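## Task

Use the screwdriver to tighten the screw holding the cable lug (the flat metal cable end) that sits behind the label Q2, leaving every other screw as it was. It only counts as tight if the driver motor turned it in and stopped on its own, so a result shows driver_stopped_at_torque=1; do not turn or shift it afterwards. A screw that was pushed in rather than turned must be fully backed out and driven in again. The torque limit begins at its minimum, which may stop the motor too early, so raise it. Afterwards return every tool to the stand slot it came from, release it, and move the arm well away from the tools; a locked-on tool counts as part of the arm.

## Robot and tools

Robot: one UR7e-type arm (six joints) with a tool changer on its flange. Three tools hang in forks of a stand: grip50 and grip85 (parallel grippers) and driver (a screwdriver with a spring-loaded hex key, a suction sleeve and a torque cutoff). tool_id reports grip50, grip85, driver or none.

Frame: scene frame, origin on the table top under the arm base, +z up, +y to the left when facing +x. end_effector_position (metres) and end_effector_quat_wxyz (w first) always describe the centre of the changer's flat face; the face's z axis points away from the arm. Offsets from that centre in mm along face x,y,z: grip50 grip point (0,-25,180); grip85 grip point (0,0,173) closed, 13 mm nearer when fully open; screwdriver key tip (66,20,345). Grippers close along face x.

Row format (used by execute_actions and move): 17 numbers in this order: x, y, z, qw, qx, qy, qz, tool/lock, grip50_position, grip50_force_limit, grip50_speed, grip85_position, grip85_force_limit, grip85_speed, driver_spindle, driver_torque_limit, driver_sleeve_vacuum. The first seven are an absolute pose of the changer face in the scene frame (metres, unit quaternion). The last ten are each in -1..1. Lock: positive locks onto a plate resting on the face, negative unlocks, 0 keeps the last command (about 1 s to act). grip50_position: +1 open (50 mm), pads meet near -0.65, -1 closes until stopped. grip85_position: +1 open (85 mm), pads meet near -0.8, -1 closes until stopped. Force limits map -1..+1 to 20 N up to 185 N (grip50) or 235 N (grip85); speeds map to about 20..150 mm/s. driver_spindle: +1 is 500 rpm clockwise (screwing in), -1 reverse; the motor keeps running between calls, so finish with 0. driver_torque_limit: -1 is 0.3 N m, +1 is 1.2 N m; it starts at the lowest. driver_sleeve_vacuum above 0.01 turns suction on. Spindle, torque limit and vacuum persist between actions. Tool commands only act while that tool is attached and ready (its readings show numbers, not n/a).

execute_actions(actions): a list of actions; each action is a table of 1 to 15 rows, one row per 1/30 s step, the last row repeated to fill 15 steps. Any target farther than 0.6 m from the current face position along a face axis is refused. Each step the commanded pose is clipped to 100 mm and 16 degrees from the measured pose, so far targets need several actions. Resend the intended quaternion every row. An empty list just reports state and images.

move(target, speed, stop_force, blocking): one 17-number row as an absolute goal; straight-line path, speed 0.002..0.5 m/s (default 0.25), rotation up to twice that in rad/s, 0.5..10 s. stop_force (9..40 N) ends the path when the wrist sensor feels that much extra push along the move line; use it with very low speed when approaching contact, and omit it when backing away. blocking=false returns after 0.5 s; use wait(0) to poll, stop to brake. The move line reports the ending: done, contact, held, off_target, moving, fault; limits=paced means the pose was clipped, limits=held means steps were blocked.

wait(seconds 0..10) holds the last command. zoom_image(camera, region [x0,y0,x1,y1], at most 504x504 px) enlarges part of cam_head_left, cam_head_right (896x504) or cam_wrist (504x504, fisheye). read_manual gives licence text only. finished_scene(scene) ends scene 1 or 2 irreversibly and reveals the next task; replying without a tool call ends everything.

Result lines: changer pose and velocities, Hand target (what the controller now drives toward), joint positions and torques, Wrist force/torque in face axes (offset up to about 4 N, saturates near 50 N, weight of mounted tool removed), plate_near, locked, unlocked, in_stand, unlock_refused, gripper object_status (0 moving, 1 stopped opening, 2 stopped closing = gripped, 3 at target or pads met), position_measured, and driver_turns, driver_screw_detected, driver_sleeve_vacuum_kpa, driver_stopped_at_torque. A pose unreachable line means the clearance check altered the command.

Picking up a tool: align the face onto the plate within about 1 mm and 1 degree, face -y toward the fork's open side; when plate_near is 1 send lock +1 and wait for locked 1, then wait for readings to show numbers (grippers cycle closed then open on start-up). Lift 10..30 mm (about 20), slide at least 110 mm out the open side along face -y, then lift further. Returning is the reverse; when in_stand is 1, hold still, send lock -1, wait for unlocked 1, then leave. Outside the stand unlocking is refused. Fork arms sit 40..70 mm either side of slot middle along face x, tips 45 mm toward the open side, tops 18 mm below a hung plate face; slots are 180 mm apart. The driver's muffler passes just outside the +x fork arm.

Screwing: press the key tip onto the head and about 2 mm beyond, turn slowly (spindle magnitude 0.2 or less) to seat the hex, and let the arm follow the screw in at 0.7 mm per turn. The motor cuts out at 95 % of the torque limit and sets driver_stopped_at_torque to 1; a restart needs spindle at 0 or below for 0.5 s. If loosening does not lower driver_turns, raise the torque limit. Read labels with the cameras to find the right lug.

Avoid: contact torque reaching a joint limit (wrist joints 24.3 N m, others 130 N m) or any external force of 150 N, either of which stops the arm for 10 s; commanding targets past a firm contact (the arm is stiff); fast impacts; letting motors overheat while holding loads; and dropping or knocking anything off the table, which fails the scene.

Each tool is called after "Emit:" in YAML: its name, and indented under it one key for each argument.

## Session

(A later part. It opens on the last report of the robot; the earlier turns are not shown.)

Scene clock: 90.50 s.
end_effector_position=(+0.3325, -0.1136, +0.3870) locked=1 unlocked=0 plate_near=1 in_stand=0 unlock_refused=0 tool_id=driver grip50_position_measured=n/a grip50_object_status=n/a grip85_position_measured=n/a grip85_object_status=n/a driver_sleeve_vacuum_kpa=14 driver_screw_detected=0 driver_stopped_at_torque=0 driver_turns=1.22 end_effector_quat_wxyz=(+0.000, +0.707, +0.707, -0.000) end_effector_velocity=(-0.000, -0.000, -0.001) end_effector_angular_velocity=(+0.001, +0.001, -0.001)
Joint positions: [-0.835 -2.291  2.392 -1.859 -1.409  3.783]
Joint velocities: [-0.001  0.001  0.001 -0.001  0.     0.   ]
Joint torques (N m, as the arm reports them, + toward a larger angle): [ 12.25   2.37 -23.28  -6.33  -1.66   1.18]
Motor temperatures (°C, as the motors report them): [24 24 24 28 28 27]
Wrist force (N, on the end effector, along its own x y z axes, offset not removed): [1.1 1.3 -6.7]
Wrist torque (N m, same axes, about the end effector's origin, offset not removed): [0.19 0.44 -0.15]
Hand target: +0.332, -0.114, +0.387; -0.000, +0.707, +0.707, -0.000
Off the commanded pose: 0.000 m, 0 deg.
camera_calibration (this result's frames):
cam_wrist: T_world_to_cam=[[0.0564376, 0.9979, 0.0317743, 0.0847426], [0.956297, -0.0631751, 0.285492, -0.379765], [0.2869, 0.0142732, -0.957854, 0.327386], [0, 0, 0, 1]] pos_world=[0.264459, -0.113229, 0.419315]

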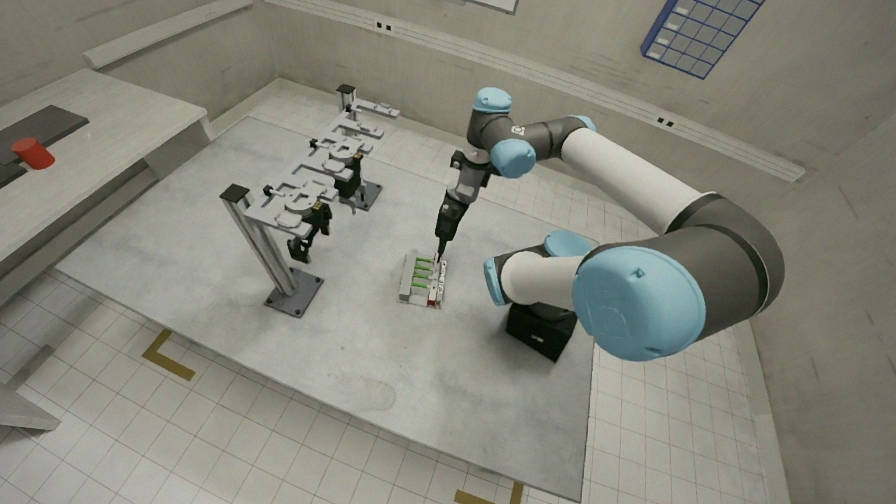

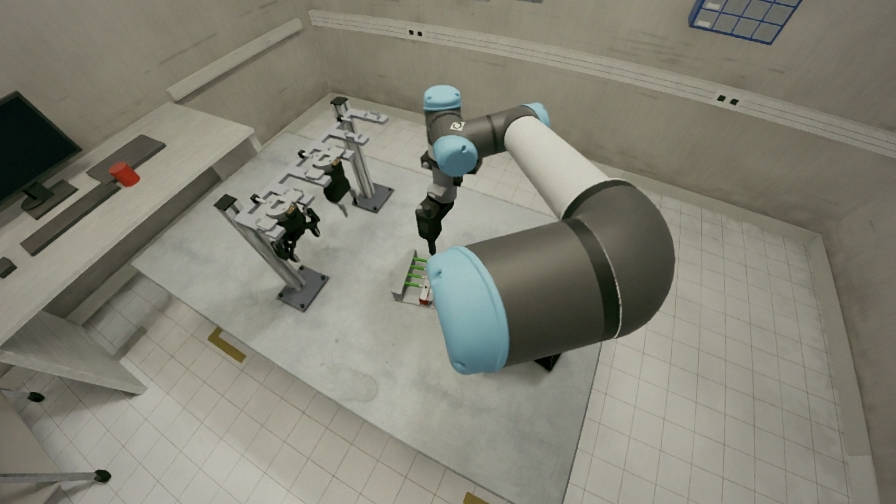

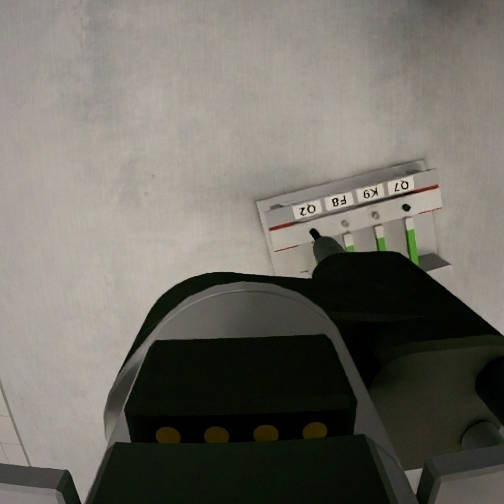

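Emit:
execute_actions:
  actions:
    - [[0.3325,-0.1133,0.3865,0,0.7071,0.7071,0,0,0,0,0,0,0,0,0.15,1,1]]
    - [[0.3325,-0.1133,0.386,0,0.7071,0.7071,0,0,0,0,0,0,0,0,0.15,1,1]]
    - [[0.3325,-0.1133,0.3856,0,0.7071,0.7071,0,0,0,0,0,0,0,0,0,1,1]]

Emit:
zoom_image:
  camera: "cam_wrist"
  region: [280,180,420,270]

Scene clock: 96.93 s.
end_effector_position=(+0.3325, -0.1133, +0.3856) locked=1 unlocked=0 plate_near=1 in_stand=0 unlock_refused=0 tool_id=driver grip50_position_measured=n/a grip50_object_status=n/a grip85_position_measured=n/a grip85_object_status=n/a driver_sleeve_vacuum_kpa=14 driver_screw_detected=0 driver_stopped_at_torque=0 driver_turns=2.44 end_effector_quat_wxyz=(+0.000, +0.707, +0.707, -0.000) end_effector_velocity=(+0.000, -0.000, -0.000) end_effector_angular_velocity=(+0.000, +0.000, -0.001)
Joint positions: [-0.833 -2.29   2.395 -1.864 -1.409  3.785]
Joint velocities: [-0.001  0.001 -0.    -0.    -0.    -0.   ]
Joint torques (N m, as the arm reports them, + toward a larger angle): [ 11.85   2.42 -22.39  -6.44  -1.71   1.22]
Motor temperatures (°C, as the motors report them): [24 24 24 28 28 27]
Wrist force (N, on the end effector, along its own x y z axes, offset not removed): [-2.7 -3.5 -6.5]
Wrist torque (N m, same axes, about the end effector's origin, offset not removed): [-0.31 0.36 0.00]
Hand target: +0.332, -0.113, +0.386; -0.000, +0.707, +0.707, -0.000
Off the commanded pose: 0.000 m, 0 deg.
camera_calibration (this result's frames):
cam_wrist: T_world_to_cam=[[0.0564374, 0.9979, 0.0317746, 0.0844867], [0.956297, -0.0631749, 0.285492, -0.379347], [0.2869, 0.0142735, -0.957854, 0.326044], [0, 0, 0, 1]] pos_world=[0.264458, -0.112928, 0.417918]

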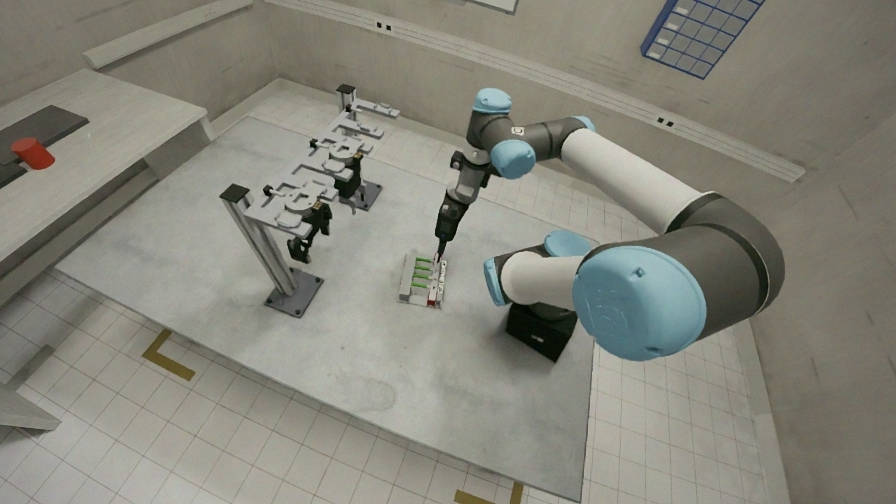

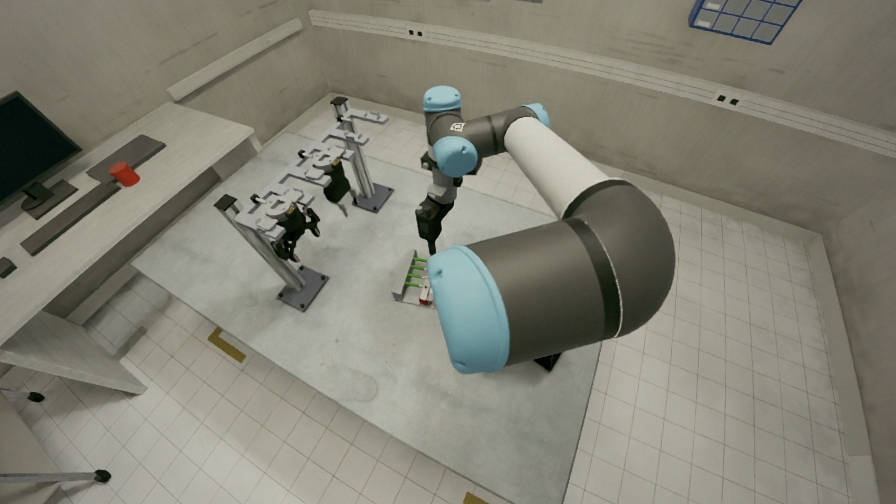

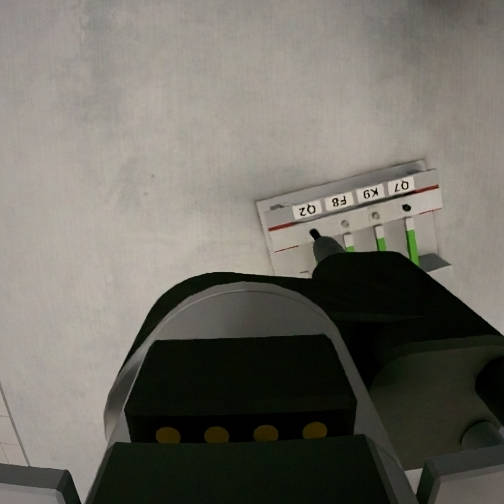

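Region (280, 180, 420, 270) of cam_wrist's 504x504 image, scaled by 3.600, with more detail than that image has; it fills the top 324 rows of this view, and the rest is white.

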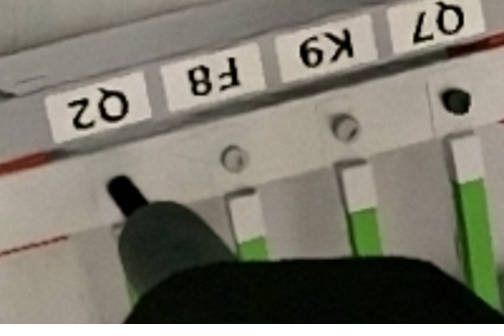

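Emit:
execute_actions:
  actions:
    - [[0.3322,-0.1134,0.3854,0,0.7071,0.7071,0,0,0,0,0,0,0,0,0.15,1,1]]
    - [[0.3322,-0.1134,0.385,0,0.7071,0.7071,0,0,0,0,0,0,0,0,0.15,1,1]]
    - [[0.3322,-0.1134,0.3846,0,0.7071,0.7071,0,0,0,0,0,0,0,0,0.15,1,1]]
    - [[0.3322,-0.1134,0.3846,0,0.7071,0.7071,0,0,0,0,0,0,0,0,0,1,1]]

Scene clock: 102.10 s.
end_effector_position=(+0.3322, -0.1134, +0.3846) locked=1 unlocked=0 plate_near=1 in_stand=0 unlock_refused=0 tool_id=driver grip50_position_measured=n/a grip50_object_status=n/a grip85_position_measured=n/a grip85_object_status=n/a driver_sleeve_vacuum_kpa=14 driver_screw_detected=0 driver_stopped_at_torque=0 driver_turns=4.29 end_effector_quat_wxyz=(+0.000, +0.707, +0.707, +0.000) end_effector_velocity=(-0.000, +0.000, -0.000) end_effector_angular_velocity=(-0.000, -0.000, -0.001)
Joint positions: [-0.833 -2.289  2.398 -1.867 -1.409  3.785]
Joint velocities: [-0.001 -0.001  0.001  0.     0.     0.001]
Joint torques (N m, as the arm reports them, + toward a larger angle): [ 11.6    2.9  -22.18  -6.18  -1.26   1.24]
Motor temperatures (°C, as the motors report them): [24 24 24 28 28 27]
Wrist force (N, on the end effector, along its own x y z axes, offset not removed): [-4.9 3.9 -11.4]
Wrist torque (N m, same axes, about the end effector's origin, offset not removed): [0.12 0.76 0.20]
Hand target: +0.332, -0.113, +0.385; +0.000, +0.707, +0.707, +0.000
Off the commanded pose: 0.000 m, 0 deg.
camera_calibration (this result's frames):
cam_wrist: T_world_to_cam=[[0.0564361, 0.997899, 0.0318211, 0.0846111], [0.95628, -0.0631878, 0.285544, -0.378805], [0.286955, 0.0143149, -0.957837, 0.325147], [0, 0, 0, 1]] pos_world=[0.264166, -0.113024, 0.416911]

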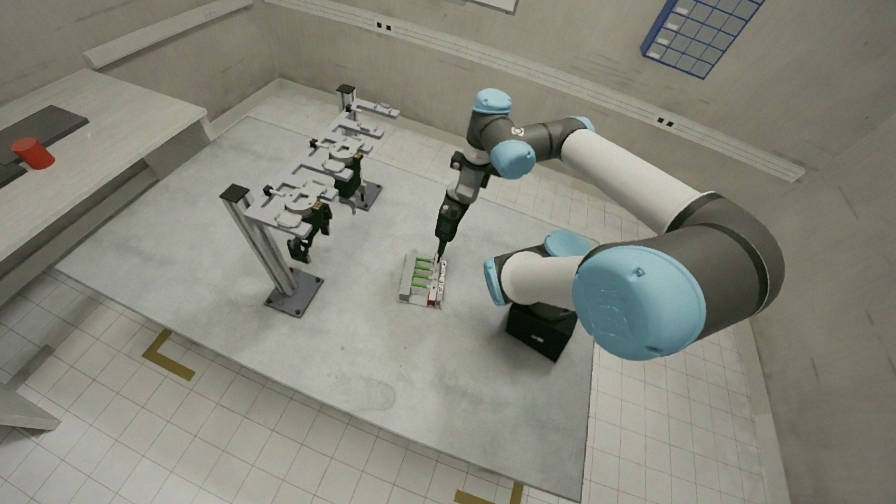

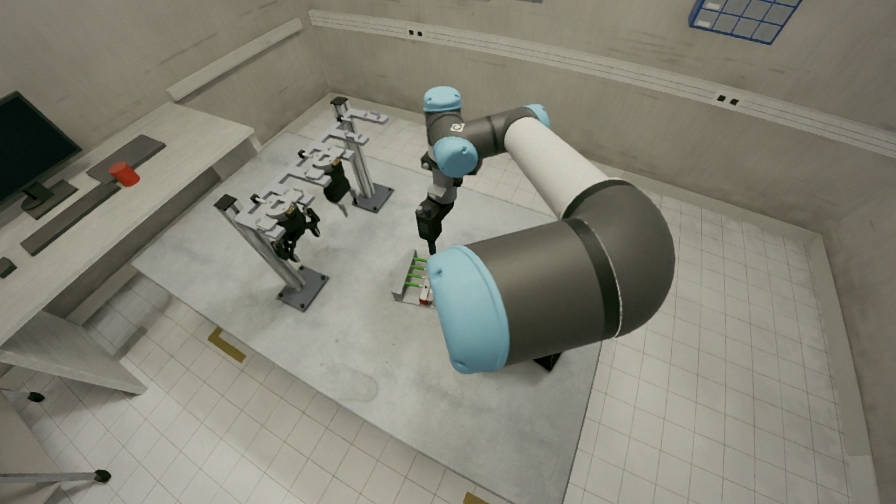

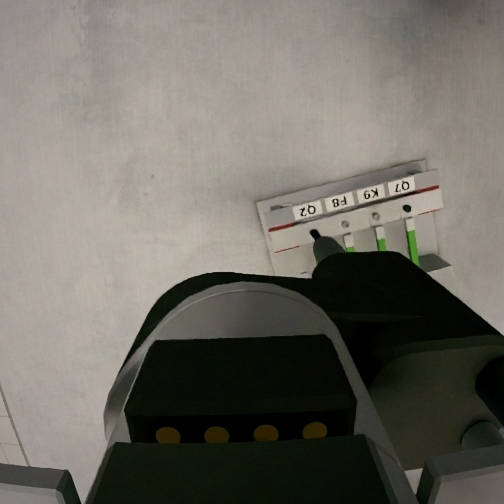

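Emit:
move:
  target: [0.3322,-0.1134,0.3975,0,0.7071,0.7071,0,0,0,0,0,0,0,0,0,1,0]
  speed: 0.03

Emit:
move:
  target: [0.3322,-0.1234,0.3975,0,0.7071,0.7071,0,0,0,0,0,0,0,0,0,1,0]
  speed: 0.03

Emit:
zoom_image:
  camera: "cam_wrist"
  region: [285,200,345,260]

Emit:
zoom_image:
  camera: "cam_wrist"
  region: [280,180,420,270]

Scene clock: 107.13 s.
end_effector_position=(+0.3322, -0.1134, +0.3973) locked=1 unlocked=0 plate_near=1 in_stand=0 unlock_refused=0 tool_id=driver grip50_position_measured=n/a grip50_object_status=n/a grip85_position_measured=n/a grip85_object_status=n/a driver_sleeve_vacuum_kpa=0 driver_screw_detected=0 driver_stopped_at_torque=0 driver_turns=4.29 end_effector_quat_wxyz=(-0.000, +0.707, +0.707, +0.000) end_effector_velocity=(+0.000, -0.000, +0.003) end_effector_angular_velocity=(-0.001, -0.001, -0.000)
Joint positions: [-0.843 -2.305  2.37  -1.822 -1.407  3.775]
Joint velocities: [-0.003 -0.003 -0.006  0.007  0.    -0.002]
Joint torques (N m, as the arm reports them, + toward a larger angle): [ -6.34 -19.93 -55.84  -3.23   3.04  -1.62]
Motor temperatures (°C, as the motors report them): [24 24 24 28 28 27]
Wrist force (N, on the end effector, along its own x y z axes, offset not removed): [-0.6 -3.2 0.2]
Wrist torque (N m, same axes, about the end effector's origin, offset not removed): [-0.11 0.15 -0.15]
Hand target: +0.332, -0.113, +0.397; +0.000, +0.707, +0.707, +0.000
Off the commanded pose: 0.000 m, 0 deg.
move: done
camera_calibration (this result's frames):
cam_wrist: T_world_to_cam=[[0.0564498, 0.997899, 0.0317822, 0.0842483], [0.956296, -0.063189, 0.285493, -0.382434], [0.286901, 0.0142772, -0.957854, 0.337328], [0, 0, 0, 1]] pos_world=[0.264184, -0.113053, 0.429615]

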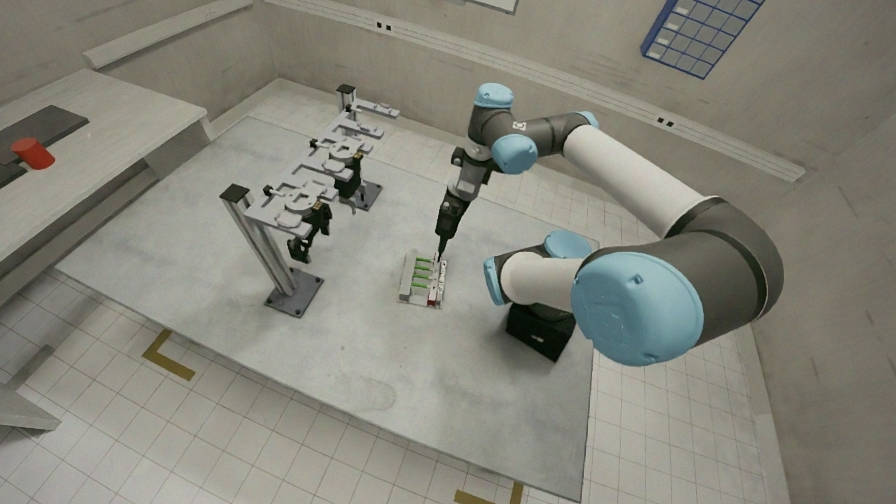

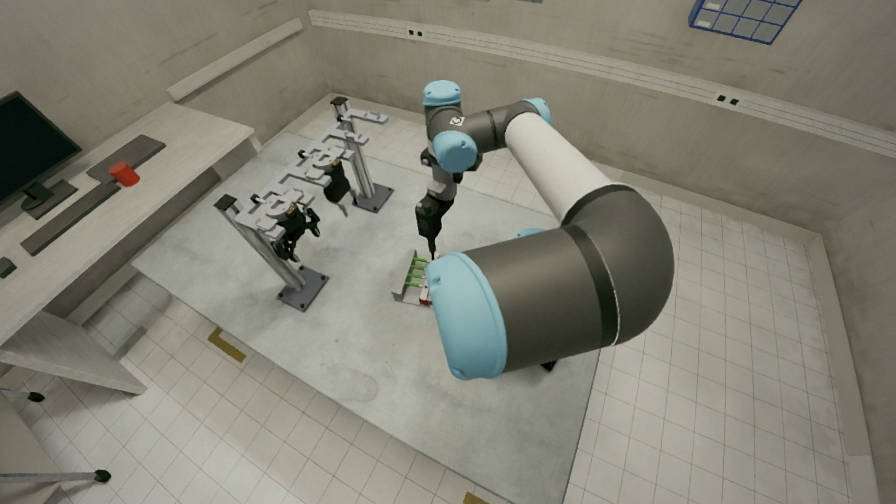

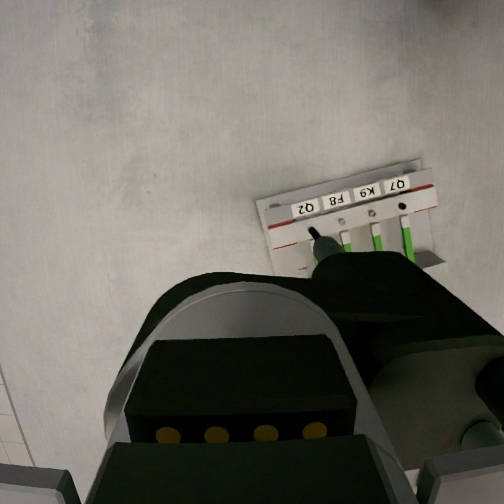

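Scene clock: 107.90 s.
end_effector_position=(+0.3322, -0.1233, +0.3975) locked=1 unlocked=0 plate_near=1 in_stand=0 unlock_refused=0 tool_id=driver grip50_position_measured=n/a grip50_object_status=n/a grip85_position_measured=n/a grip85_object_status=n/a driver_sleeve_vacuum_kpa=0 driver_screw_detected=0 driver_stopped_at_torque=0 driver_turns=4.29 end_effector_quat_wxyz=(+0.000, +0.707, +0.707, +0.000) end_effector_velocity=(+0.000, -0.002, +0.001) end_effector_angular_velocity=(-0.001, -0.001, +0.000)
Joint positions: [-0.871 -2.292  2.363 -1.824 -1.402  3.747]
Joint velocities: [-0.005  0.002 -0.002 -0.     0.001 -0.005]
Joint torques (N m, as the arm reports them, + toward a larger angle): [ -4.44   1.61 -55.68  -6.62   2.83  -1.43]
Motor temperatures (°C, as the motors report them): [24 24 24 28 28 27]
Wrist force (N, on the end effector, along its own x y z axes, offset not removed): [-4.8 1.6 -0.6]
Wrist torque (N m, same axes, about the end effector's origin, offset not removed): [0.27 0.31 0.07]
Hand target: +0.332, -0.123, +0.397; +0.000, +0.707, +0.707, +0.000
Off the commanded pose: 0.000 m, 0 deg.
move: done
camera_calibration (this result's frames):
cam_wrist: T_world_to_cam=[[0.0564539, 0.997898, 0.0318107, 0.0940389], [0.95628, -0.0632018, 0.285542, -0.383092], [0.286952, 0.0143, -0.957838, 0.337647], [0, 0, 0, 1]] pos_world=[0.264146, -0.122882, 0.429809]

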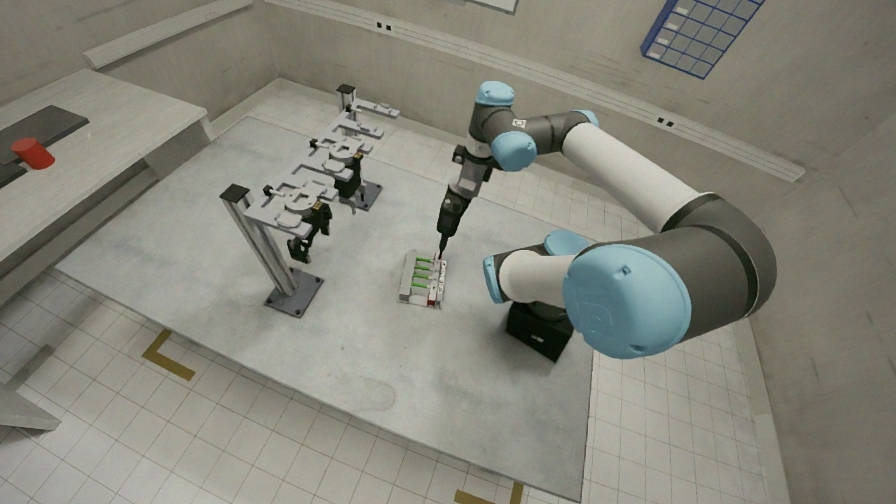

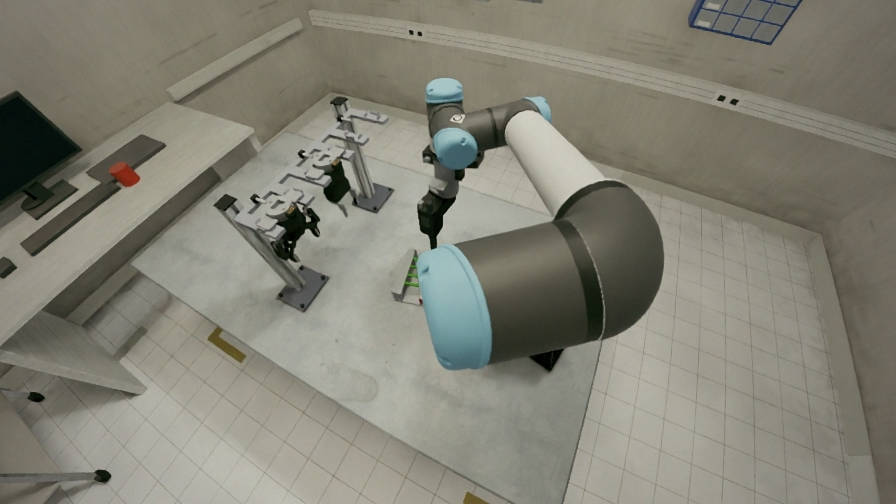

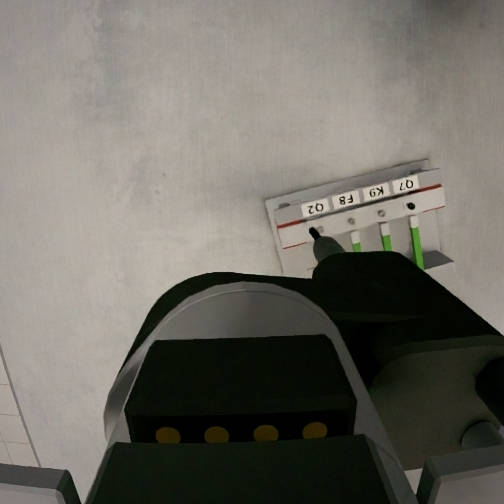

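Region (285, 200, 345, 260) of cam_wrist's 504x504 image, scaled by 8.400, with more detail than that image has.

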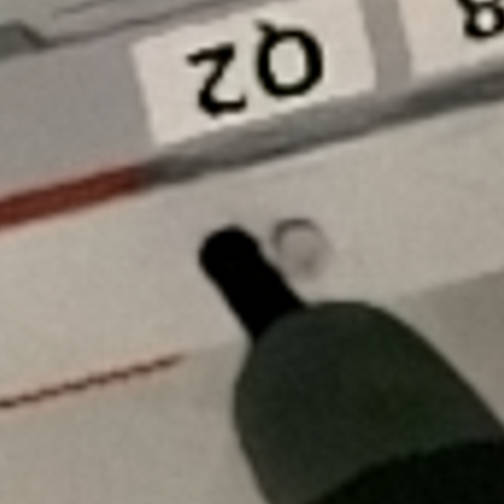

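Region (280, 180, 420, 270) of cam_wrist's 504x504 image, scaled by 3.600, with more detail than that image has; it fills the top 324 rows of this view, and the rest is white.

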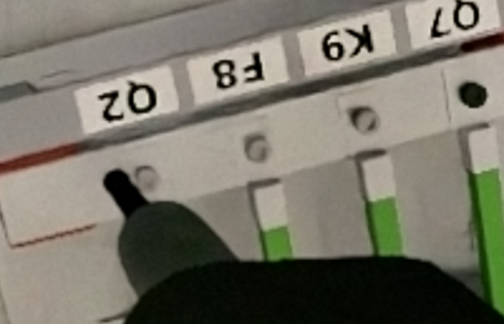

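Emit:
move:
  target: [0.3332,-0.1134,0.3945,0,0.7071,0.7071,0,0,0,0,0,0,0,0,0,1,0]
  speed: 0.03

Emit:
zoom_image:
  camera: "cam_wrist"
  region: [285,200,345,260]

Emit:
move:
  target: [0.3332,-0.1134,0.388,0,0.7071,0.7071,0,0,0,0,0,0,0,0,0,1,0]
  speed: 0.006
  stop_force: 14

Emit:
execute_actions:
  actions:
    - [[0.3332,-0.1134,0.3875,0,0.7071,0.7071,0,0,0,0,0,0,0,0,0.1,1,1]]
    - [[0.3332,-0.1134,0.387,0,0.7071,0.7071,0,0,0,0,0,0,0,0,0.1,1,1]]
    - [[0.3332,-0.1134,0.3867,0,0.7071,0.7071,0,0,0,0,0,0,0,0,0,1,1]]

Emit:
zoom_image:
  camera: "cam_wrist"
  region: [285,200,345,260]

Scene clock: 119.77 s.
end_effector_position=(+0.3332, -0.1135, +0.3945) locked=1 unlocked=0 plate_near=1 in_stand=0 unlock_refused=0 tool_id=driver grip50_position_measured=n/a grip50_object_status=n/a grip85_position_measured=n/a grip85_object_status=n/a driver_sleeve_vacuum_kpa=0 driver_screw_detected=0 driver_stopped_at_torque=0 driver_turns=4.29 end_effector_quat_wxyz=(-0.000, +0.707, +0.707, -0.000) end_effector_velocity=(+0.000, +0.002, +0.000) end_effector_angular_velocity=(-0.002, -0.001, +0.000)
Joint positions: [-0.838 -2.298  2.375 -1.834 -1.408  3.78 ]
Joint velocities: [ 0.006 -0.002  0.    -0.002 -0.001  0.006]
Joint torques (N m, as the arm reports them, + toward a larger angle): [ 11.9  -18.48 -26.19  -6.63  -1.47   1.48]
Motor temperatures (°C, as the motors report them): [24 24 24 28 28 27]
Wrist force (N, on the end effector, along its own x y z axes, offset not removed): [-2.5 1.4 3.5]
Wrist torque (N m, same axes, about the end effector's origin, offset not removed): [0.22 0.04 -0.03]
Hand target: +0.333, -0.113, +0.395; -0.000, +0.707, +0.707, -0.000
Off the commanded pose: 0.000 m, 0 deg.
move: done
camera_calibration (this result's frames):
cam_wrist: T_world_to_cam=[[0.0564173, 0.997903, 0.0317385, 0.0844301], [0.956314, -0.0631446, 0.285441, -0.382553], [0.286846, 0.0142482, -0.957871, 0.334436], [0, 0, 0, 1]] pos_world=[0.265146, -0.113174, 0.426862]

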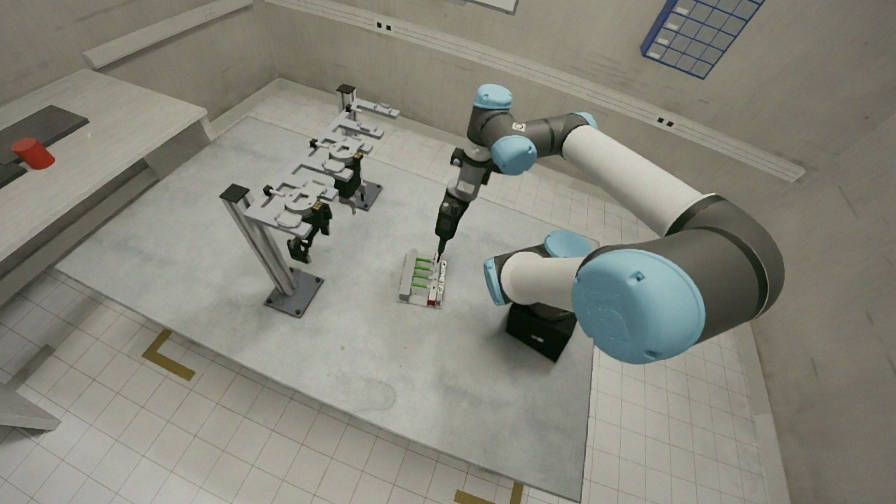

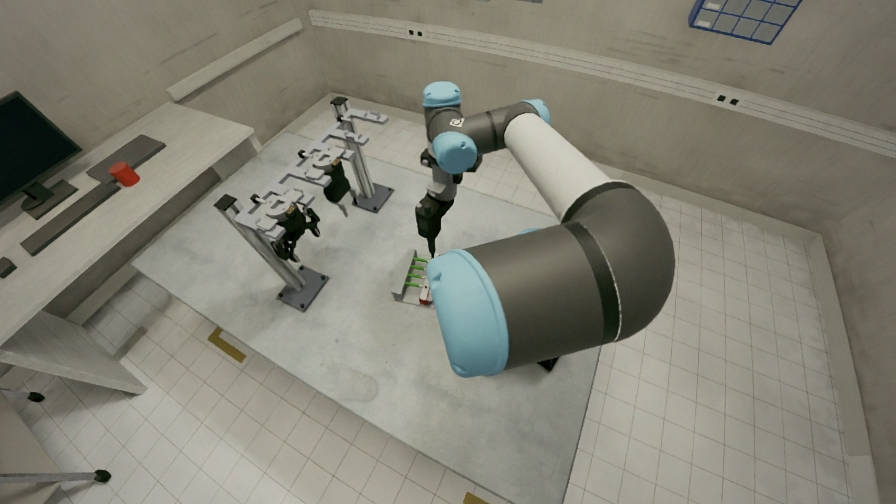

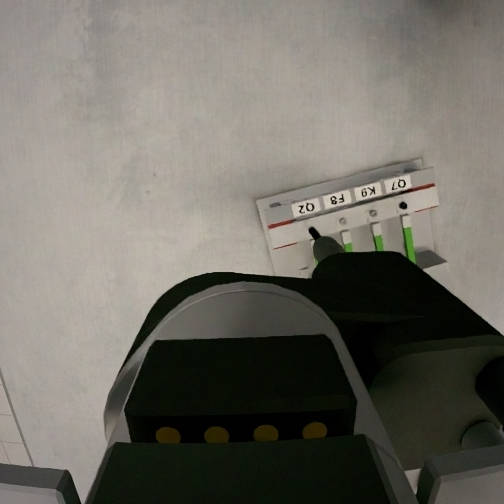

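Region (285, 200, 345, 260) of cam_wrist's 504x504 image, scaled by 8.400, with more detail than that image has.

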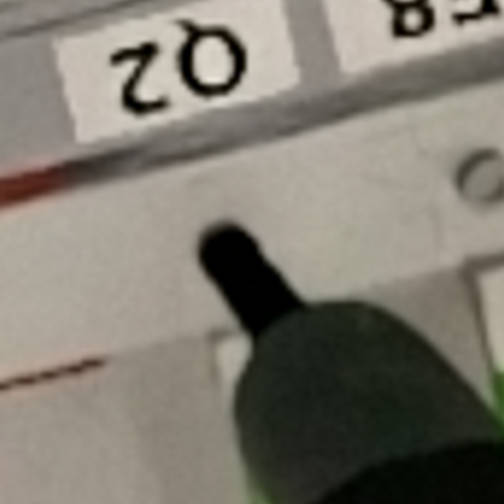

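Scene clock: 121.07 s.
end_effector_position=(+0.3332, -0.1134, +0.3881) locked=1 unlocked=0 plate_near=1 in_stand=0 unlock_refused=0 tool_id=driver grip50_position_measured=n/a grip50_object_status=n/a grip85_position_measured=n/a grip85_object_status=n/a driver_sleeve_vacuum_kpa=0 driver_screw_detected=0 driver_stopped_at_torque=0 driver_turns=4.29 end_effector_quat_wxyz=(+0.000, +0.707, +0.707, -0.000) end_effector_velocity=(-0.000, -0.000, -0.001) end_effector_angular_velocity=(-0.000, +0.000, -0.002)
Joint positions: [-0.832 -2.29   2.389 -1.857 -1.409  3.786]
Joint velocities: [-0.     0.     0.003 -0.003 -0.     0.002]
Joint torques (N m, as the arm reports them, + toward a larger angle): [ 12.13   2.67 -22.82  -6.27  -1.46   1.2 ]
Motor temperatures (°C, as the motors report them): [24 24 24 28 28 27]
Wrist force (N, on the end effector, along its own x y z axes, offset not removed): [-1.4 -0.2 -5.6]
Wrist torque (N m, same axes, about the end effector's origin, offset not removed): [0.10 0.14 0.06]
Hand target: +0.333, -0.113, +0.388; -0.000, +0.707, +0.707, -0.000
Off the commanded pose: 0.000 m, 0 deg.
move: done
camera_calibration (this result's frames):
cam_wrist: T_world_to_cam=[[0.0564334, 0.997901, 0.0317647, 0.0844634], [0.9563, -0.0631682, 0.285484, -0.380719], [0.286891, 0.0142658, -0.957857, 0.328236], [0, 0, 0, 1]] pos_world=[0.265146, -0.113018, 0.420409]

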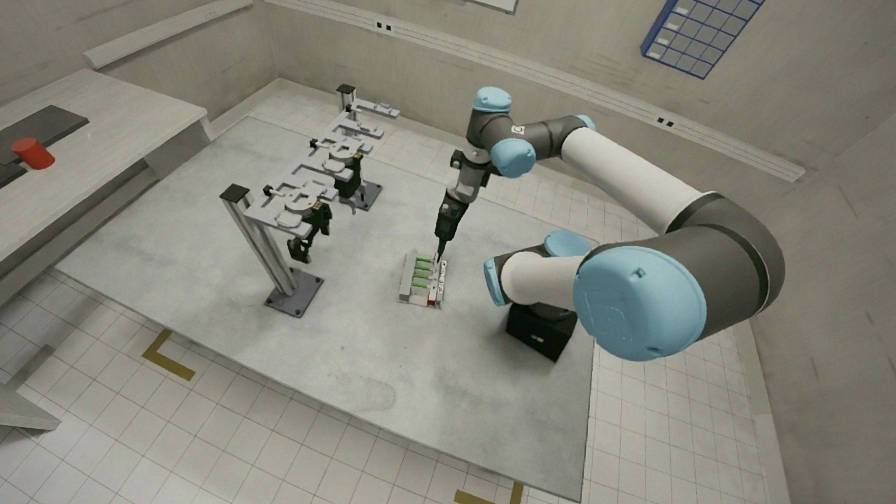

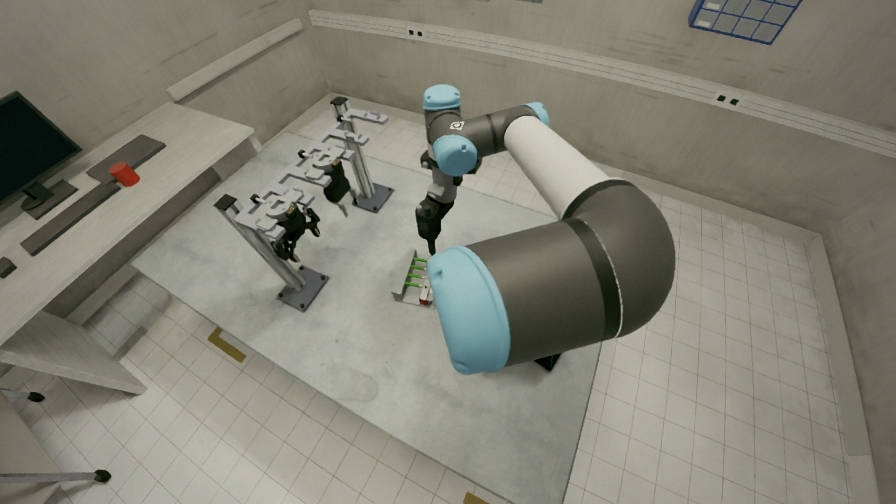

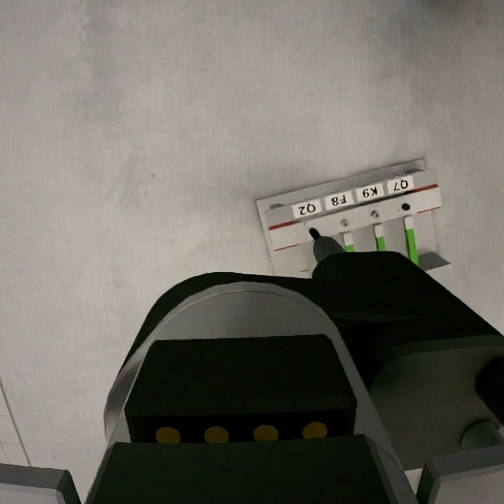

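Scene clock: 122.57 s.
end_effector_position=(+0.3332, -0.1134, +0.3867) locked=1 unlocked=0 plate_near=1 in_stand=0 unlock_refused=0 tool_id=driver grip50_position_measured=n/a grip50_object_status=n/a grip85_position_measured=n/a grip85_object_status=n/a driver_sleeve_vacuum_kpa=40 driver_screw_detected=1 driver_stopped_at_torque=0 driver_turns=5.11 end_effector_quat_wxyz=(+0.000, +0.707, +0.707, -0.000) end_effector_velocity=(+0.000, +0.000, +0.000) end_effector_angular_velocity=(-0.001, -0.001, +0.001)
Joint positions: [-0.831 -2.289  2.392 -1.862 -1.409  3.787]
Joint velocities: [ 0.001 -0.    -0.001 -0.    -0.     0.   ]
Joint torques (N m, as the arm reports them, + toward a larger angle): [ 11.22   2.09 -22.29  -6.22  -3.54   1.01]
Motor temperatures (°C, as the motors report them): [24 24 24 28 28 27]
Wrist force (N, on the end effector, along its own x y z axes, offset not removed): [3.1 3.9 -5.3]
Wrist torque (N m, same axes, about the end effector's origin, offset not removed): [-1.16 0.98 0.20]
Hand target: +0.333, -0.113, +0.387; -0.000, +0.707, +0.707, -0.000
Off the commanded pose: 0.000 m, 0 deg.
camera_calibration (this result's frames):
cam_wrist: T_world_to_cam=[[0.0564373, 0.9979, 0.0317748, 0.0845121], [0.956297, -0.0631749, 0.285492, -0.380337], [0.2869, 0.0142737, -0.957854, 0.326897], [0, 0, 0, 1]] pos_world=[0.265158, -0.113028, 0.419018]

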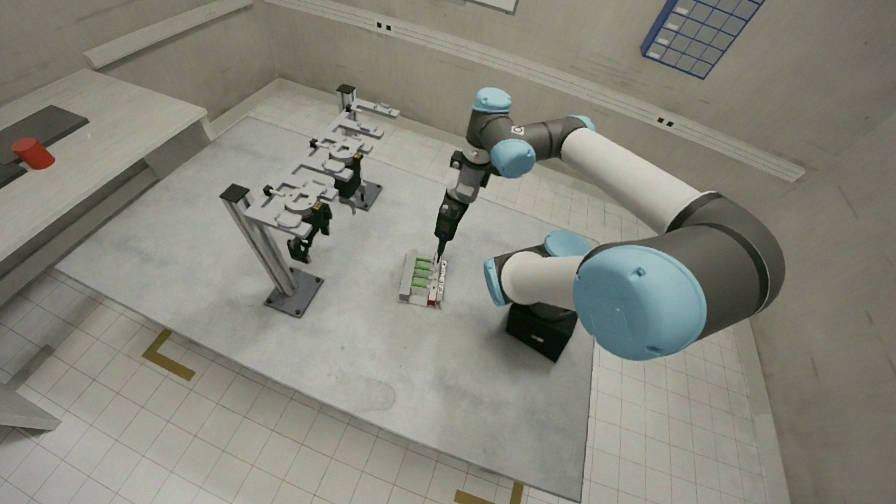

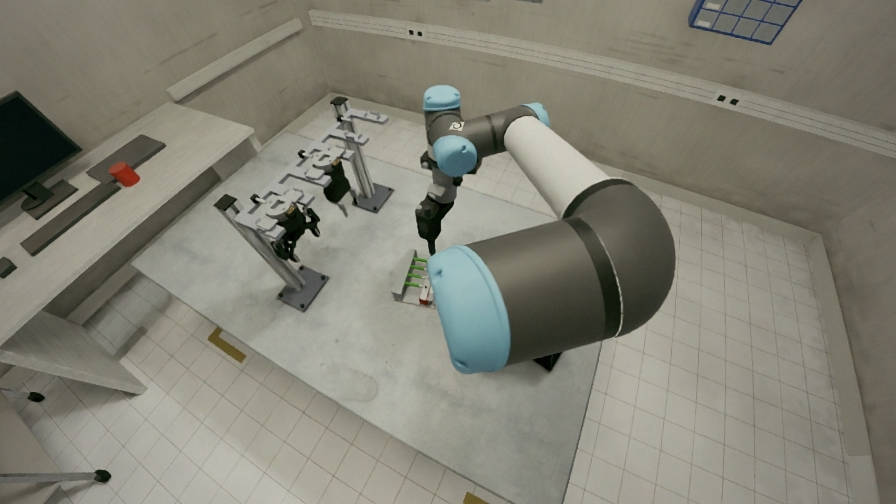

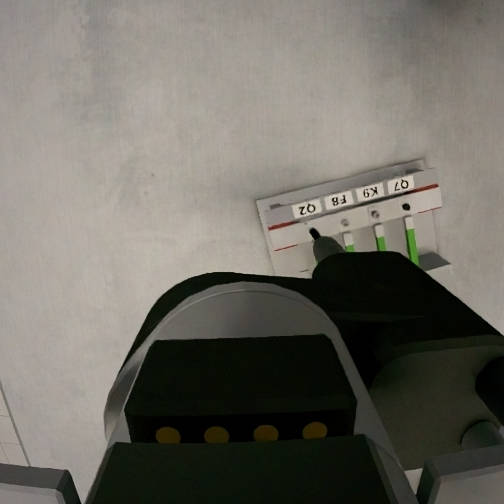

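Region (285, 200, 345, 260) of cam_wrist's 504x504 image, scaled by 8.400, with more detail than that image has.

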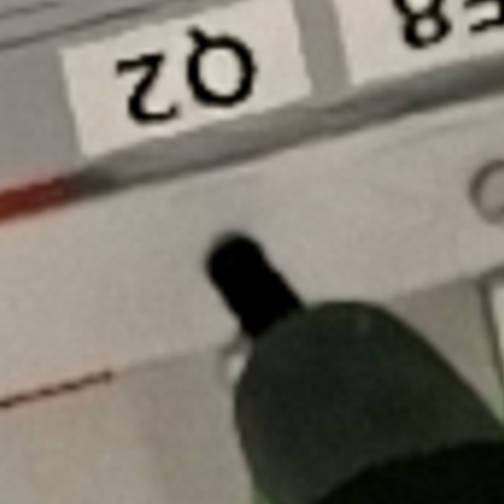

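The key is engaged now; driving it in.

Emit:
execute_actions:
  actions:
    - [[0.3334,-0.1132,0.3866,0,0.7071,0.7071,0,0,0,0,0,0,0,0,0.15,1,0]]
    - [[0.3334,-0.1132,0.3862,0,0.7071,0.7071,0,0,0,0,0,0,0,0,0.15,1,0]]
    - [[0.3334,-0.1132,0.3858,0,0.7071,0.7071,0,0,0,0,0,0,0,0,0.15,1,0]]
    - [[0.3334,-0.1132,0.3854,0,0.7071,0.7071,0,0,0,0,0,0,0,0,0.15,1,0]]
    - [[0.3334,-0.1132,0.385,0,0.7071,0.7071,0,0,0,0,0,0,0,0,0.15,1,0]]
    - [[0.3334,-0.1132,0.385,0,0.7071,0.7071,0,0,0,0,0,0,0,0,0,1,1]]

Scene clock: 129.63 s.
end_effector_position=(+0.3334, -0.1132, +0.3850) locked=1 unlocked=0 plate_near=1 in_stand=0 unlock_refused=0 tool_id=driver grip50_position_measured=n/a grip50_object_status=n/a grip85_position_measured=n/a grip85_object_status=n/a driver_sleeve_vacuum_kpa=40 driver_screw_detected=1 driver_stopped_at_torque=1 driver_turns=7.67 end_effector_quat_wxyz=(-0.000, +0.707, +0.707, -0.000) end_effector_velocity=(+0.000, +0.001, -0.000) end_effector_angular_velocity=(+0.000, -0.000, +0.002)
Joint positions: [-0.828 -2.286  2.395 -1.869 -1.41   3.789]
Joint velocities: [ 0.003  0.    -0.    -0.    -0.     0.001]
Joint torques (N m, as the arm reports them, + toward a larger angle): [ 11.38   2.51 -22.05  -5.99  -2.97   0.66]
Motor temperatures (°C, as the motors report them): [24 24 24 28 28 27]
Wrist force (N, on the end effector, along its own x y z axes, offset not removed): [-0.3 3.4 -3.8]
Wrist torque (N m, same axes, about the end effector's origin, offset not removed): [-0.77 0.81 0.05]
Hand target: +0.333, -0.113, +0.385; -0.000, +0.707, +0.707, -0.000
Off the commanded pose: 0.000 m, 0 deg.
camera_calibration (this result's frames):
cam_wrist: T_world_to_cam=[[0.0564524, 0.9979, 0.031774, 0.0843514], [0.956296, -0.0631891, 0.28549, -0.38003], [0.286898, 0.0142687, -0.957855, 0.325206], [0, 0, 0, 1]] pos_world=[0.265358, -0.112828, 0.417315]

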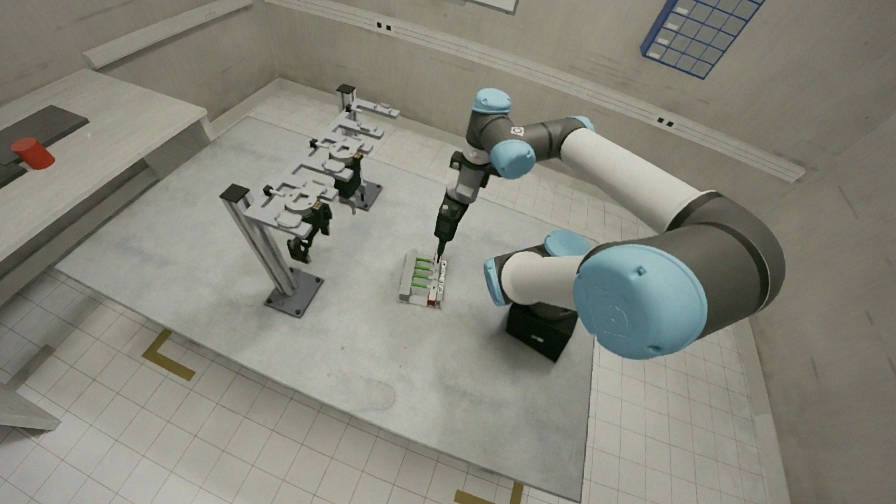

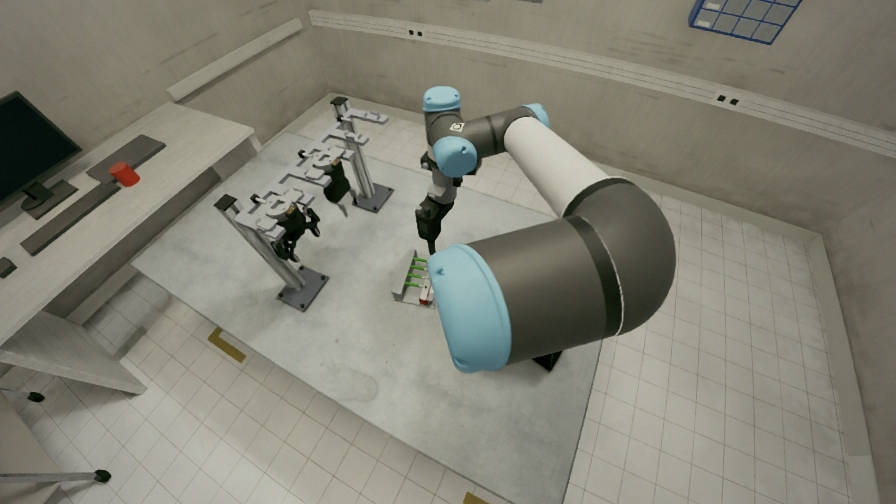

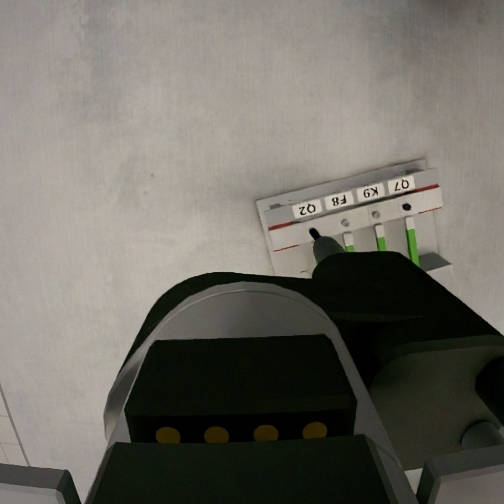

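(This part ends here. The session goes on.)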